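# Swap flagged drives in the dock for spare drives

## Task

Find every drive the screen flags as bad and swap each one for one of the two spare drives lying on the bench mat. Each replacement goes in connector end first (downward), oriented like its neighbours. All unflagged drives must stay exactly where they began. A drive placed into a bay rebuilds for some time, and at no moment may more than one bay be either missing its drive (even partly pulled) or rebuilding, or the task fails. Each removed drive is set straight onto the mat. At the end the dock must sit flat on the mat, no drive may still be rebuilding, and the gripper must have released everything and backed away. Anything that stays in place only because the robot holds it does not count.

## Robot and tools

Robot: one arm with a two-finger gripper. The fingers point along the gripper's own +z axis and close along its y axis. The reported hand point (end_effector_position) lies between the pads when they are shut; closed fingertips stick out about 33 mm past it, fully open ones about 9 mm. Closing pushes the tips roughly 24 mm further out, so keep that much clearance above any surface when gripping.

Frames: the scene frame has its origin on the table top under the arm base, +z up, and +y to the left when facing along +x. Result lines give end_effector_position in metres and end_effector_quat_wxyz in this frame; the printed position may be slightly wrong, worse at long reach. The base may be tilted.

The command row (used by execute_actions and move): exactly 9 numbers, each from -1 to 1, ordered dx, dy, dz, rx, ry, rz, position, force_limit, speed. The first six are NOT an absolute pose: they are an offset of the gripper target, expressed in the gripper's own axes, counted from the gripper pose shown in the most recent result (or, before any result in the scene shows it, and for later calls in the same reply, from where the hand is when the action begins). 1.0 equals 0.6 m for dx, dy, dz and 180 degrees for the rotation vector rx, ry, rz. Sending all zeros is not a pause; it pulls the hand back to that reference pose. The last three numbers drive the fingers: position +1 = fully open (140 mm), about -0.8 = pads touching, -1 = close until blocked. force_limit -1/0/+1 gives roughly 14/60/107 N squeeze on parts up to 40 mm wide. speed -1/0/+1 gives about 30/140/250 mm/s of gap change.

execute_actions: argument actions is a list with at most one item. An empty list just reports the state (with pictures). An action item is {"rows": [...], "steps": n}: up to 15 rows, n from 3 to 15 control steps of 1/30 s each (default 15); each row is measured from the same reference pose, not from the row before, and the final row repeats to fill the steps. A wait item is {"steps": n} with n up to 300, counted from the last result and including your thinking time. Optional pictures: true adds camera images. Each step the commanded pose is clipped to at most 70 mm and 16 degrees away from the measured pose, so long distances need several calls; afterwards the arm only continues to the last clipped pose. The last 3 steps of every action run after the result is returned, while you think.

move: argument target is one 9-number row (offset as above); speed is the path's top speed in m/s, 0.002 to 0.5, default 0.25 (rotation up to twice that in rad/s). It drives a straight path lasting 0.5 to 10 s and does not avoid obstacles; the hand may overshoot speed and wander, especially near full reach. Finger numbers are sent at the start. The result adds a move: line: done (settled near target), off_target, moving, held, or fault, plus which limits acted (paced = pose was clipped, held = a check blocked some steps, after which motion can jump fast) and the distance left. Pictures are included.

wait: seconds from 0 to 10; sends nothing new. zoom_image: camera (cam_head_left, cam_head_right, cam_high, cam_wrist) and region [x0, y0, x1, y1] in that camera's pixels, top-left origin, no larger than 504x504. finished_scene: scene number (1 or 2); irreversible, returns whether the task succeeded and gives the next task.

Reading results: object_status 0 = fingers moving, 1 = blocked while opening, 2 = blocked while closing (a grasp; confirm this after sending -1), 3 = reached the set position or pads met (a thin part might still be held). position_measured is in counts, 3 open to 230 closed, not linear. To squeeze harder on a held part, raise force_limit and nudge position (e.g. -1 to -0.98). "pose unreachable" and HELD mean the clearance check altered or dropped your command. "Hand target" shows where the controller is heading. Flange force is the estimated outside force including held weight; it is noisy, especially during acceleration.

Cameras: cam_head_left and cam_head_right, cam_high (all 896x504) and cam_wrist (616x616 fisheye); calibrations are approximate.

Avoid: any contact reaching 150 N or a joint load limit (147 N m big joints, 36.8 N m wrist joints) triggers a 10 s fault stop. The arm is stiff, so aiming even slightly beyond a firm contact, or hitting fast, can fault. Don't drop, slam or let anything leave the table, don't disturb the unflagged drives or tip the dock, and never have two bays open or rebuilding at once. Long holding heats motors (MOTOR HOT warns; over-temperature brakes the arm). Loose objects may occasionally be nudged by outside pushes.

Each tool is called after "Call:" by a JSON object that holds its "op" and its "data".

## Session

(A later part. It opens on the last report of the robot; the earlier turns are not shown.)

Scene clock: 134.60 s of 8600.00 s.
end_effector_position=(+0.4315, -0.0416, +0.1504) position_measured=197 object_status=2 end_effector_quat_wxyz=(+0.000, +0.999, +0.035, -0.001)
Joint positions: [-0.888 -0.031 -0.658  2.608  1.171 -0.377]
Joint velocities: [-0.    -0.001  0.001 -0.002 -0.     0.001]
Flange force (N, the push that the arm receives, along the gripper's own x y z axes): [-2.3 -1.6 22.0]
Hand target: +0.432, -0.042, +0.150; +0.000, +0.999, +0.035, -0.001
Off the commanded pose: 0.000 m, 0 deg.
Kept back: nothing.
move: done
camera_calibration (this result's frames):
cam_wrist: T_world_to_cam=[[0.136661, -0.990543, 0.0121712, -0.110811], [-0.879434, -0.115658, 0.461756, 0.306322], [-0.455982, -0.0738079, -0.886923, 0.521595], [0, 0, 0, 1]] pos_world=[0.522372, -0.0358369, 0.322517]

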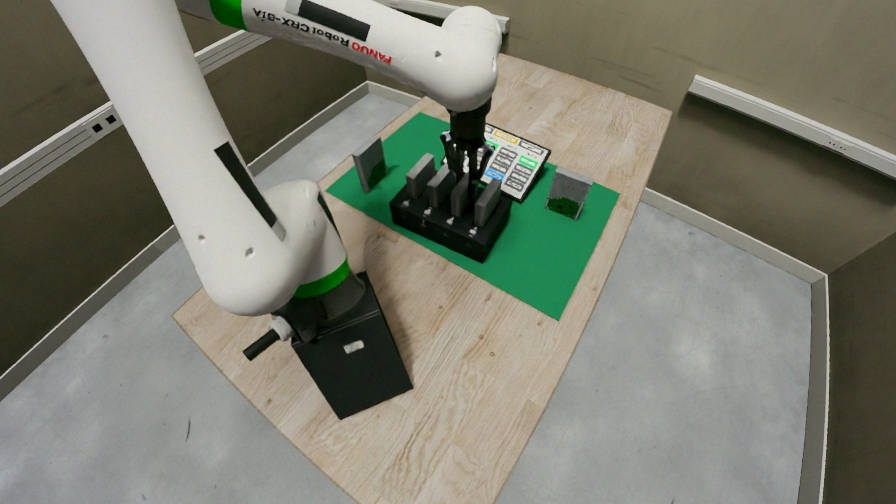

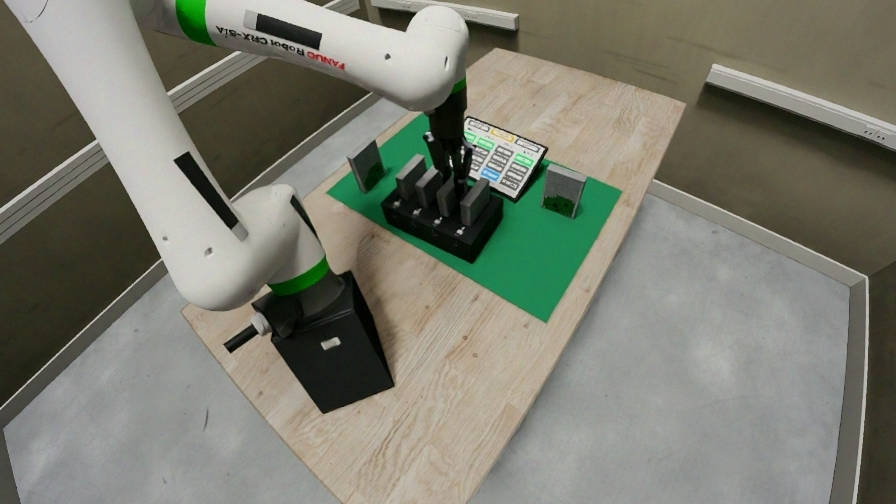

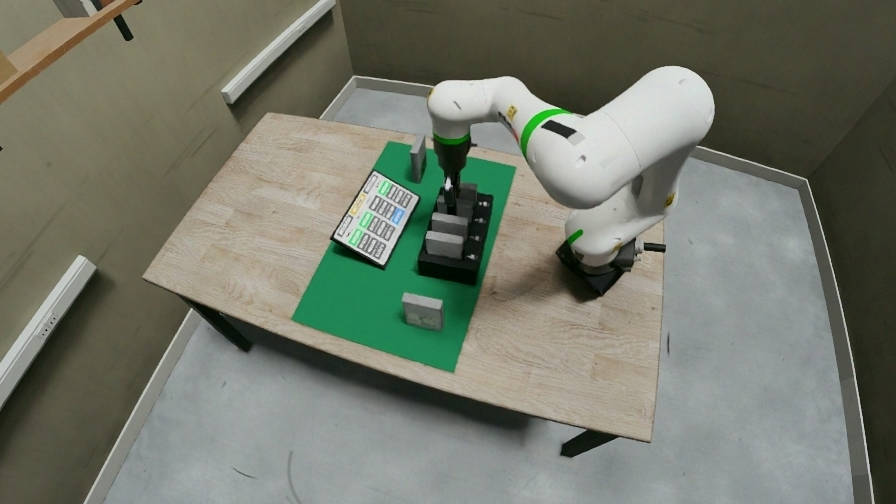

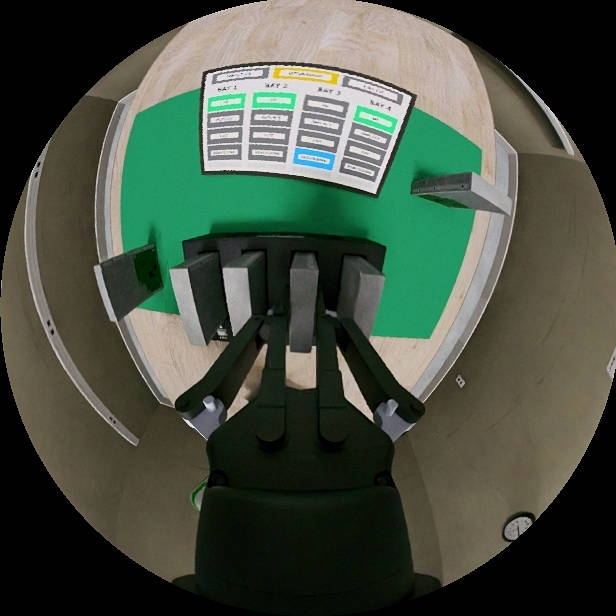

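Call:
{"op": "move", "data": {"target": [0,0,0,0,0,0,-0.25,0,0]}}

Call:
{"op": "move", "data": {"target": [0,0,-0.3,0,0,0,-0.25,0,0]}}

Call:
{"op": "execute_actions", "data": {"actions": [{"steps":300}]}}

Call:
{"op": "execute_actions", "data": {"actions": [{"steps":300}]}}

Call:
{"op": "execute_actions", "data": {"actions": [{"steps":300}]}}

Call:
{"op": "wait", "data": {"seconds": 10}}

Scene clock: 135.53 s of 8600.00 s.
end_effector_position=(+0.4315, -0.0416, +0.1504) position_measured=160 object_status=3 end_effector_quat_wxyz=(+0.000, +0.999, +0.035, -0.001)
Joint positions: [-0.888 -0.031 -0.658  2.608  1.171 -0.377]
Joint velocities: [ 0.    -0.001  0.001 -0.    -0.    -0.   ]
Flange force (N, the push that the arm receives, along the gripper's own x y z axes): [-1.7 -1.5 1.1]
Hand target: +0.431, -0.042, +0.150; +0.000, +0.999, +0.035, -0.001
Off the commanded pose: 0.000 m, 0 deg.
Kept back: nothing.
move: done
camera_calibration (this result's frames):
cam_wrist: T_world_to_cam=[[0.136668, -0.990542, 0.0121733, -0.110815], [-0.879434, -0.115664, 0.461755, 0.306323], [-0.45598, -0.073813, -0.886924, 0.521595], [0, 0, 0, 1]] pos_world=[0.522373, -0.0358365, 0.322518]

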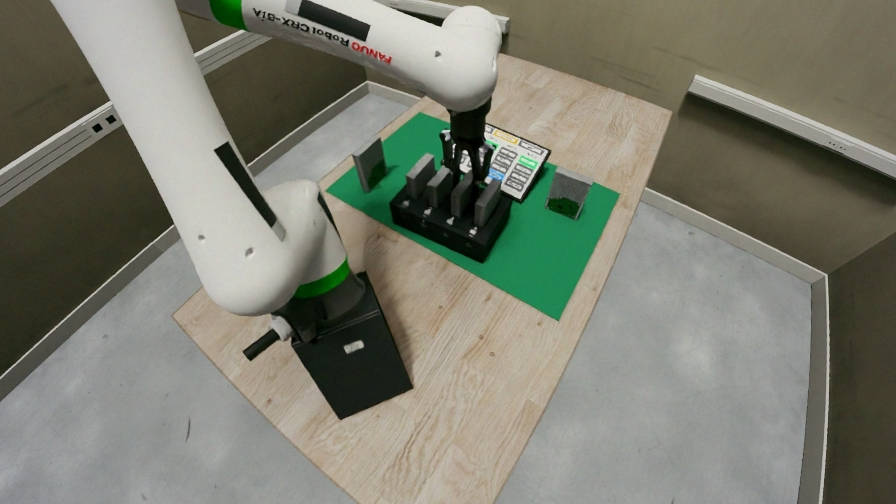

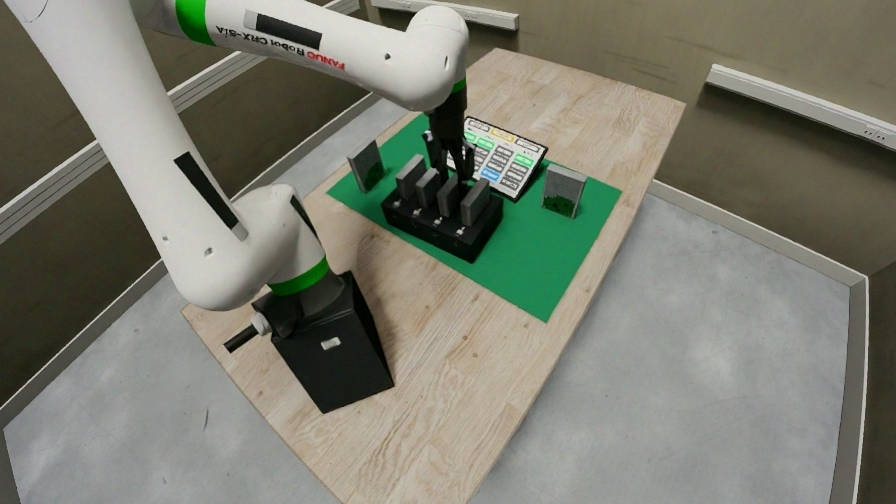

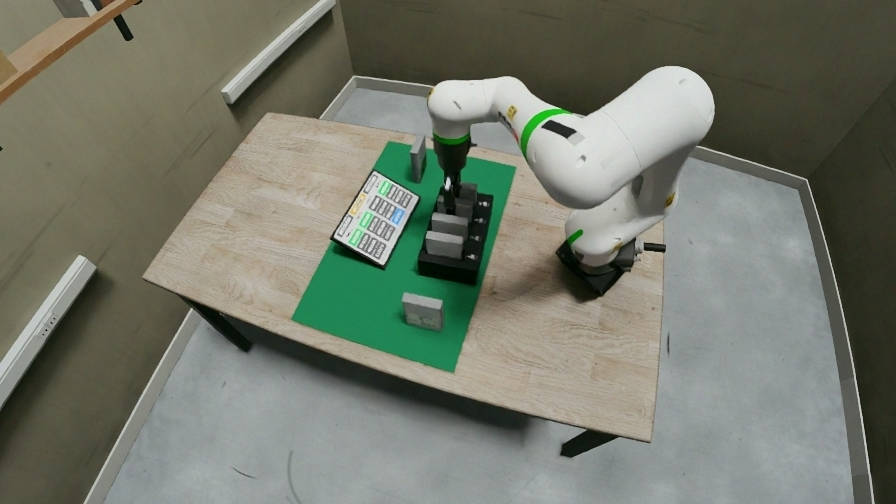

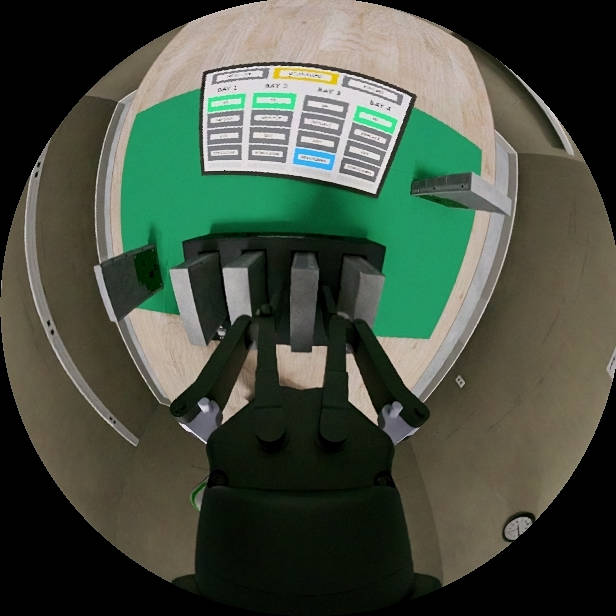

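Scene clock: 136.67 s of 8600.00 s.
end_effector_position=(+0.4317, -0.0408, +0.3302) position_measured=160 object_status=3 end_effector_quat_wxyz=(+0.000, +0.999, +0.035, -0.001)
Joint positions: [-1.116 -0.116 -0.334  2.705  1.629 -0.382]
Joint velocities: [-0.    -0.001  0.001  0.    -0.001 -0.   ]
Flange force (N, the push that the arm receives, along the gripper's own x y z axes): [0.6 -3.5 -1.0]
Hand target: +0.432, -0.041, +0.330; +0.000, +0.999, +0.035, -0.001
Off the commanded pose: 0.001 m, 0 deg.
Kept back: nothing.
move: done
camera_calibration (this result's frames):
cam_wrist: T_world_to_cam=[[0.137276, -0.990455, 0.0123872, -0.11262], [-0.879182, -0.116074, 0.462132, 0.223358], [-0.456283, -0.0743303, -0.886725, 0.681353], [0, 0, 0, 1]] pos_world=[0.522722, -0.0349742, 0.502347]

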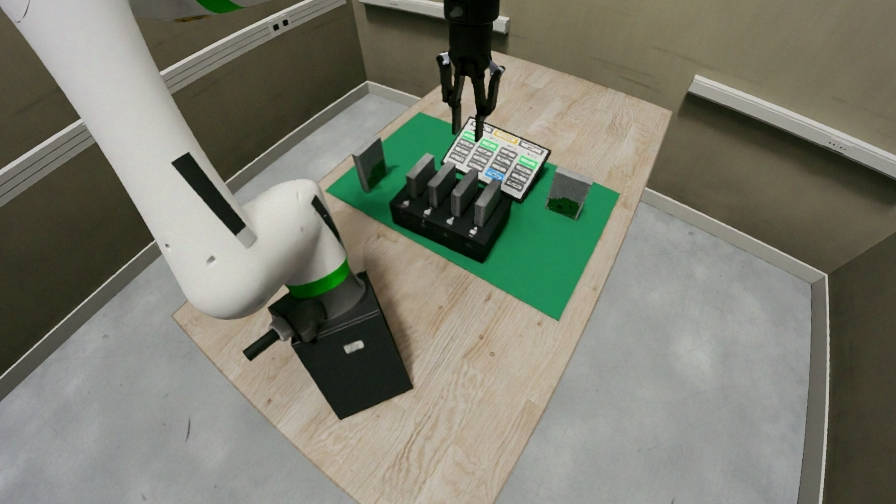

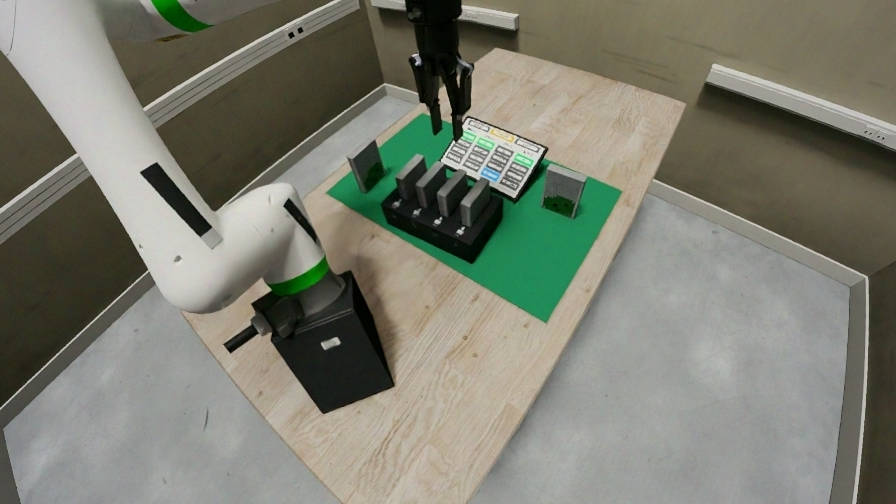

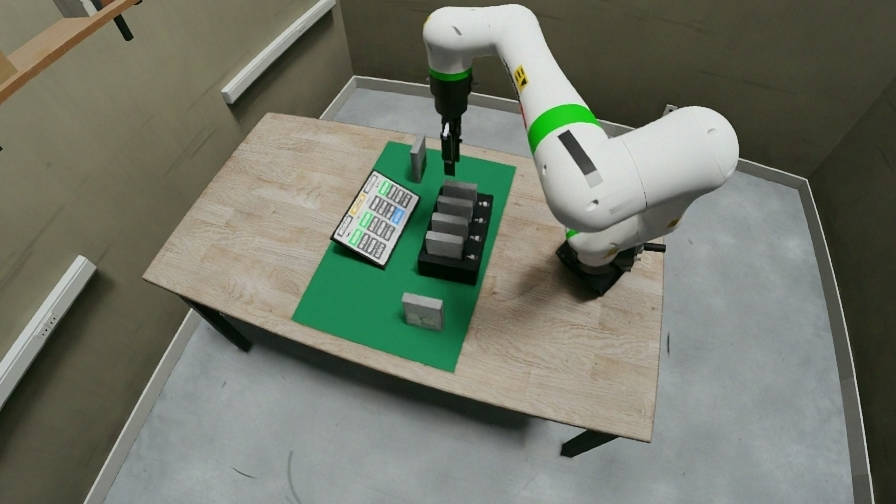

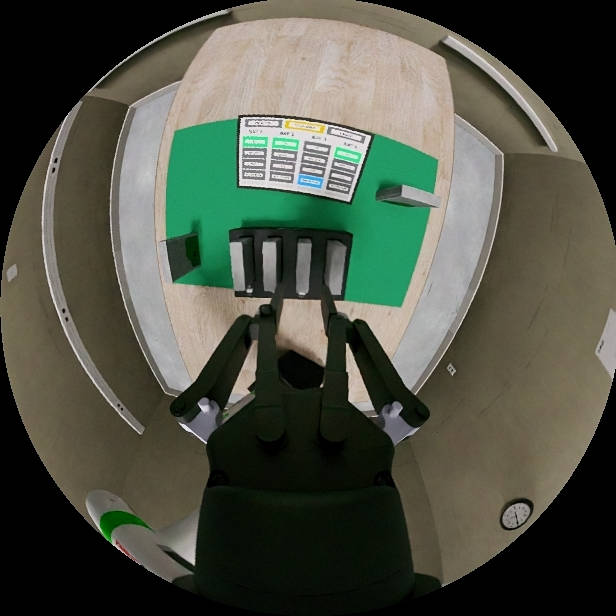

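Scene clock: 146.67 s of 8600.00 s.
end_effector_position=(+0.4317, -0.0408, +0.3302) position_measured=160 object_status=3 end_effector_quat_wxyz=(+0.000, +0.999, +0.035, -0.001)
Joint positions: [-1.116 -0.116 -0.334  2.705  1.629 -0.382]
Joint velocities: [ 0.    -0.     0.    -0.     0.001 -0.   ]
Flange force (N, the push that the arm receives, along the gripper's own x y z axes): [-1.0 -3.0 -2.8]
Hand target: +0.432, -0.041, +0.330; +0.000, +0.999, +0.035, -0.001
Off the commanded pose: 0.001 m, 0 deg.
Kept back: nothing.
Steps of this call (steps 1 to 300: nothing new was sent). Readings (end_effector_position | what the end effector reports):
1: (+0.4317, -0.0408, +0.3302) | position_measured=160 object_status=3
2: (+0.4317, -0.0408, +0.3302) | position_measured=160 object_status=3
4: (+0.4317, -0.0408, +0.3302) | position_measured=160 object_status=3
8: (+0.4317, -0.0408, +0.3302) | position_measured=160 object_status=3
300: the state above

Scene clock: 156.67 s of 8600.00 s.
end_effector_position=(+0.4317, -0.0408, +0.3302) position_measured=160 object_status=3 end_effector_quat_wxyz=(+0.000, +0.999, +0.035, -0.001)
Joint positions: [-1.116 -0.116 -0.334  2.705  1.629 -0.382]
Joint velocities: [-0.    -0.    -0.    -0.    -0.     0.001]
Flange force (N, the push that the arm receives, along the gripper's own x y z axes): [5.5 -2.9 -1.0]
Hand target: +0.432, -0.041, +0.330; +0.000, +0.999, +0.035, -0.001
Off the commanded pose: 0.001 m, 0 deg.
Kept back: nothing.
Steps of this call (steps 1 to 300: nothing new was sent). Readings (end_effector_position | what the end effector reports):
1: (+0.4317, -0.0408, +0.3302) | position_measured=160 object_status=3
2: (+0.4317, -0.0408, +0.3302) | position_measured=160 object_status=3
4: (+0.4317, -0.0408, +0.3302) | position_measured=160 object_status=3
8: (+0.4317, -0.0408, +0.3302) | position_measured=160 object_status=3
300: the state above

Scene clock: 166.67 s of 8600.00 s.
end_effector_position=(+0.4317, -0.0408, +0.3302) position_measured=160 object_status=3 end_effector_quat_wxyz=(+0.000, +0.999, +0.035, -0.001)
Joint positions: [-1.116 -0.116 -0.334  2.705  1.629 -0.382]
Joint velocities: [-0.001  0.     0.001 -0.     0.     0.001]
Flange force (N, the push that the arm receives, along the gripper's own x y z axes): [-5.7 -2.0 0.5]
Hand target: +0.432, -0.041, +0.330; +0.000, +0.999, +0.035, -0.001
Off the commanded pose: 0.001 m, 0 deg.
Kept back: nothing.
Steps of this call (steps 1 to 300: nothing new was sent). Readings (end_effector_position | what the end effector reports):
1: (+0.4317, -0.0408, +0.3302) | position_measured=160 object_status=3
2: (+0.4317, -0.0408, +0.3302) | position_measured=160 object_status=3
4: (+0.4317, -0.0408, +0.3302) | position_measured=160 object_status=3
8: (+0.4317, -0.0408, +0.3302) | position_measured=160 object_status=3
300: the state above

Scene clock: 176.67 s of 8600.00 s.
end_effector_position=(+0.4317, -0.0408, +0.3302) position_measured=160 object_status=3 end_effector_quat_wxyz=(+0.000, +0.999, +0.035, -0.001)
Joint positions: [-1.116 -0.116 -0.334  2.705  1.629 -0.382]
Joint velocities: [-0.     0.     0.001 -0.     0.    -0.   ]
Flange force (N, the push that the arm receives, along the gripper's own x y z axes): [5.1 0.0 -0.9]
Hand target: +0.432, -0.041, +0.330; +0.000, +0.999, +0.035, -0.001
Off the commanded pose: 0.001 m, 0 deg.
Kept back: nothing.
Steps of this call (steps 1 to 300: nothing new was sent). Readings (end_effector_position | what the end effector reports):
1: (+0.4317, -0.0408, +0.3302) | position_measured=160 object_status=3
2: (+0.4317, -0.0408, +0.3302) | position_measured=160 object_status=3
4: (+0.4317, -0.0408, +0.3302) | position_measured=160 object_status=3
8: (+0.4317, -0.0408, +0.3302) | position_measured=160 object_status=3
300: the state above
camera_calibration (this result's frames):
cam_wrist: T_world_to_cam=[[0.137271, -0.990456, 0.0124076, -0.112632], [-0.879201, -0.116063, 0.462098, 0.223378], [-0.456248, -0.0743415, -0.886742, 0.681365], [0, 0, 0, 1]] pos_world=[0.522727, -0.0349776, 0.50237]

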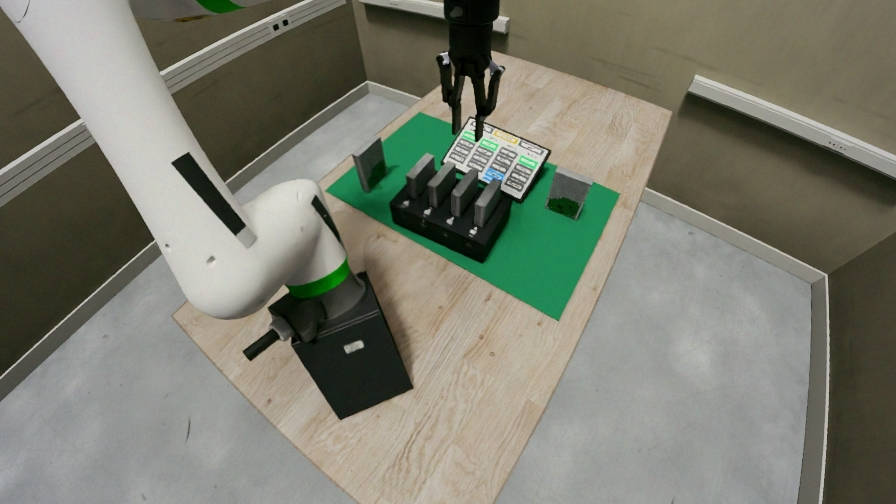

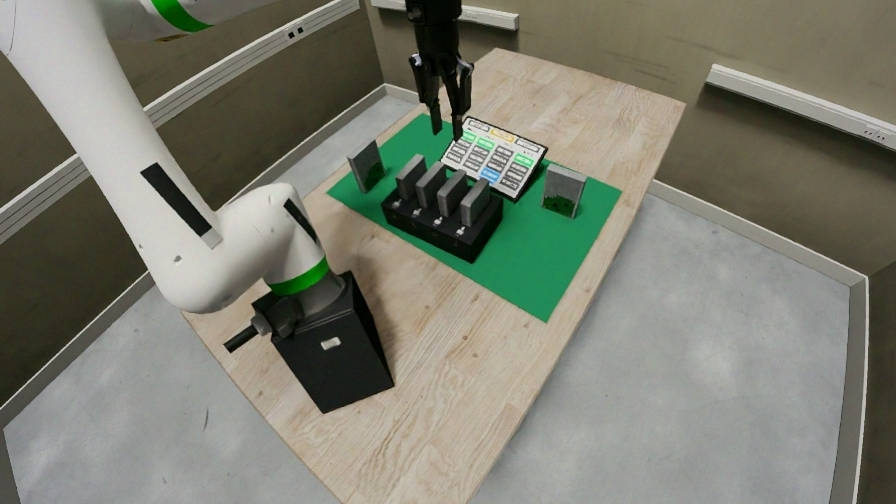

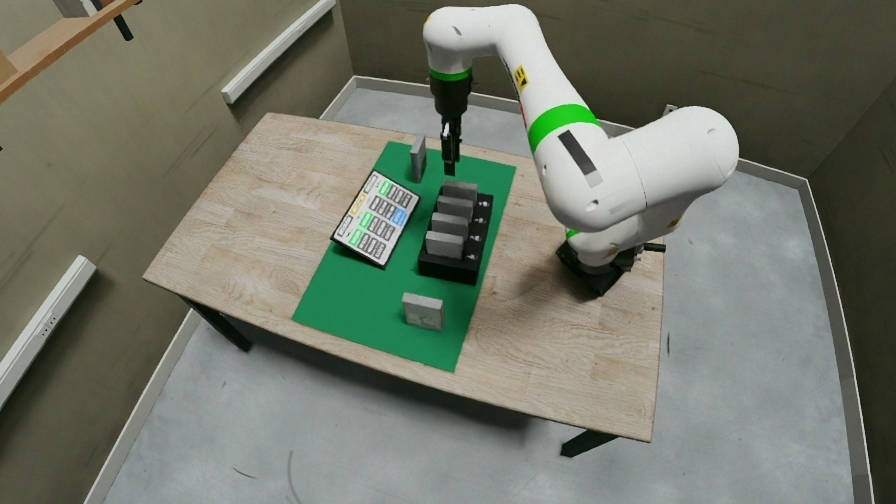

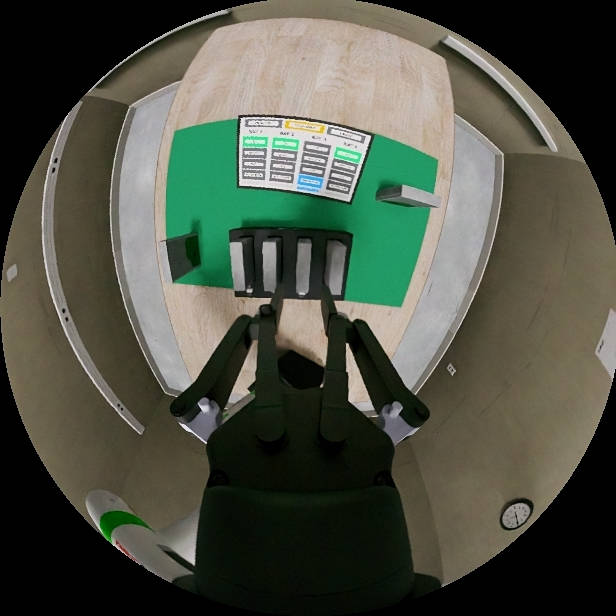

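Call:
{"op": "wait", "data": {"seconds": 4}}

Scene clock: 180.73 s of 8600.00 s.
end_effector_position=(+0.4317, -0.0408, +0.3302) position_measured=160 object_status=3 end_effector_quat_wxyz=(+0.000, +0.999, +0.035, -0.001)
Joint positions: [-1.116 -0.116 -0.334  2.705  1.629 -0.382]
Joint velocities: [ 0.    -0.    -0.     0.     0.001  0.001]
Flange force (N, the push that the arm receives, along the gripper's own x y z axes): [0.4 0.4 1.2]
Hand target: +0.432, -0.041, +0.330; +0.000, +0.999, +0.035, -0.001
Off the commanded pose: 0.001 m, 0 deg.
Kept back: nothing.
Steps of this call (steps 1 to 122: nothing new was sent). Readings (end_effector_position | what the end effector reports):
1: (+0.4317, -0.0408, +0.3302) | position_measured=160 object_status=3
2: (+0.4317, -0.0408, +0.3302) | position_measured=160 object_status=3
4: (+0.4317, -0.0408, +0.3302) | position_measured=160 object_status=3
8: (+0.4317, -0.0408, +0.3302) | position_measured=160 object_status=3
122: the state above
camera_calibration (this result's frames):
cam_wrist: T_world_to_cam=[[0.137271, -0.990456, 0.0124073, -0.112632], [-0.879201, -0.116063, 0.462098, 0.223378], [-0.456248, -0.0743413, -0.886742, 0.681365], [0, 0, 0, 1]] pos_world=[0.522727, -0.0349777, 0.50237]

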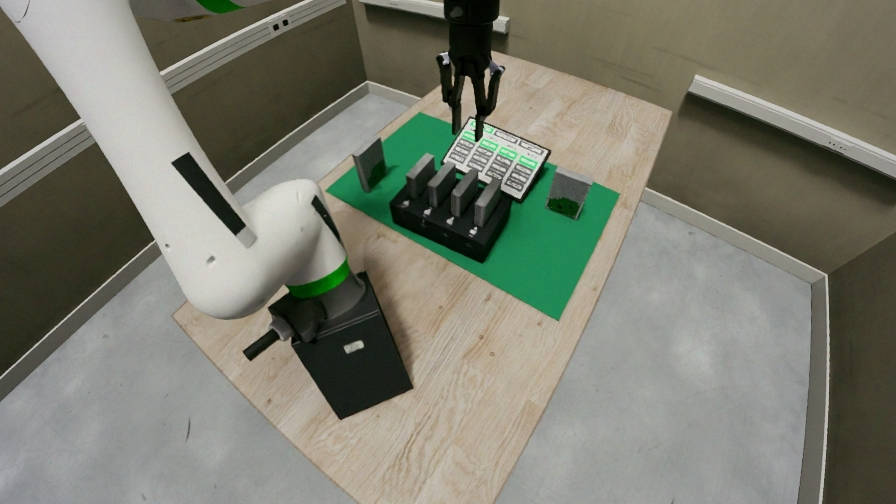

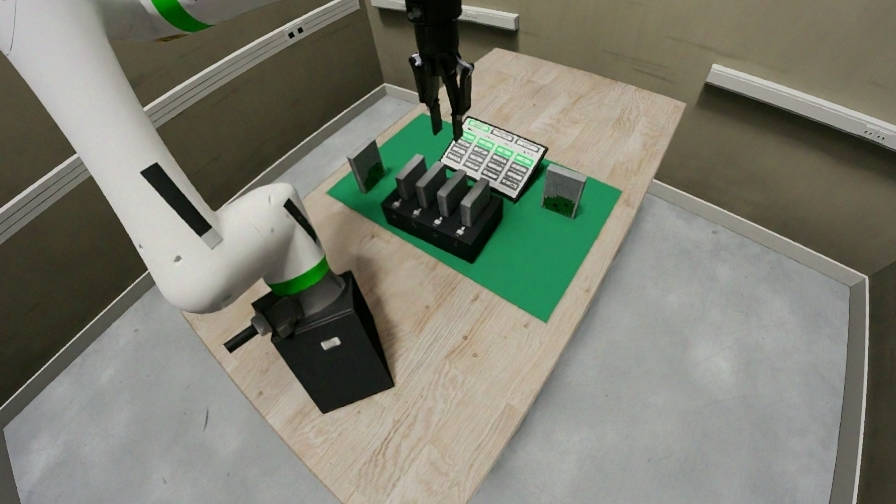

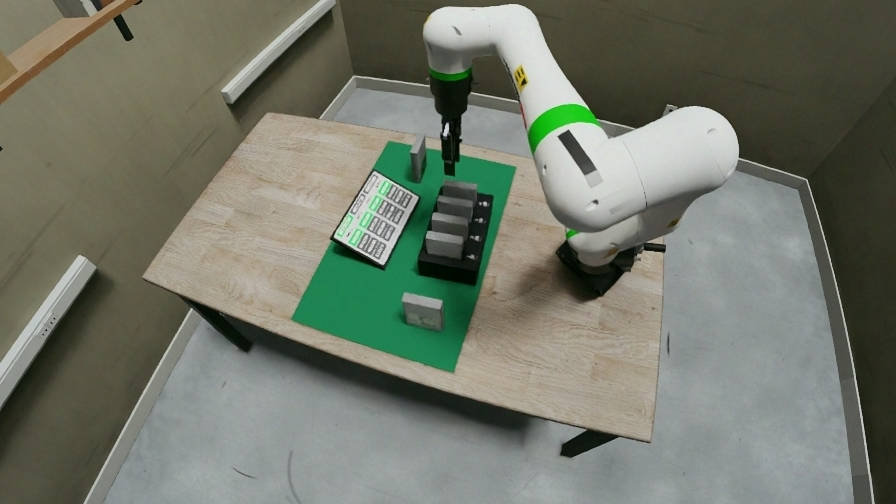

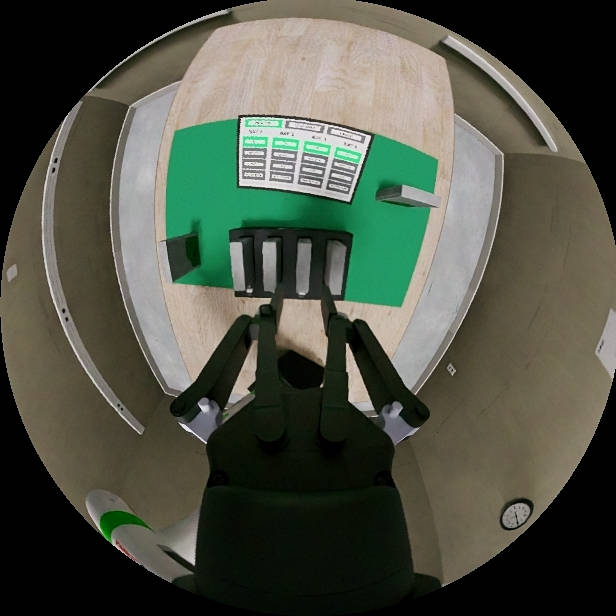

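Call:
{"op": "finished_scene", "data": {"scene": 1}}

The scene is finished: the task was done.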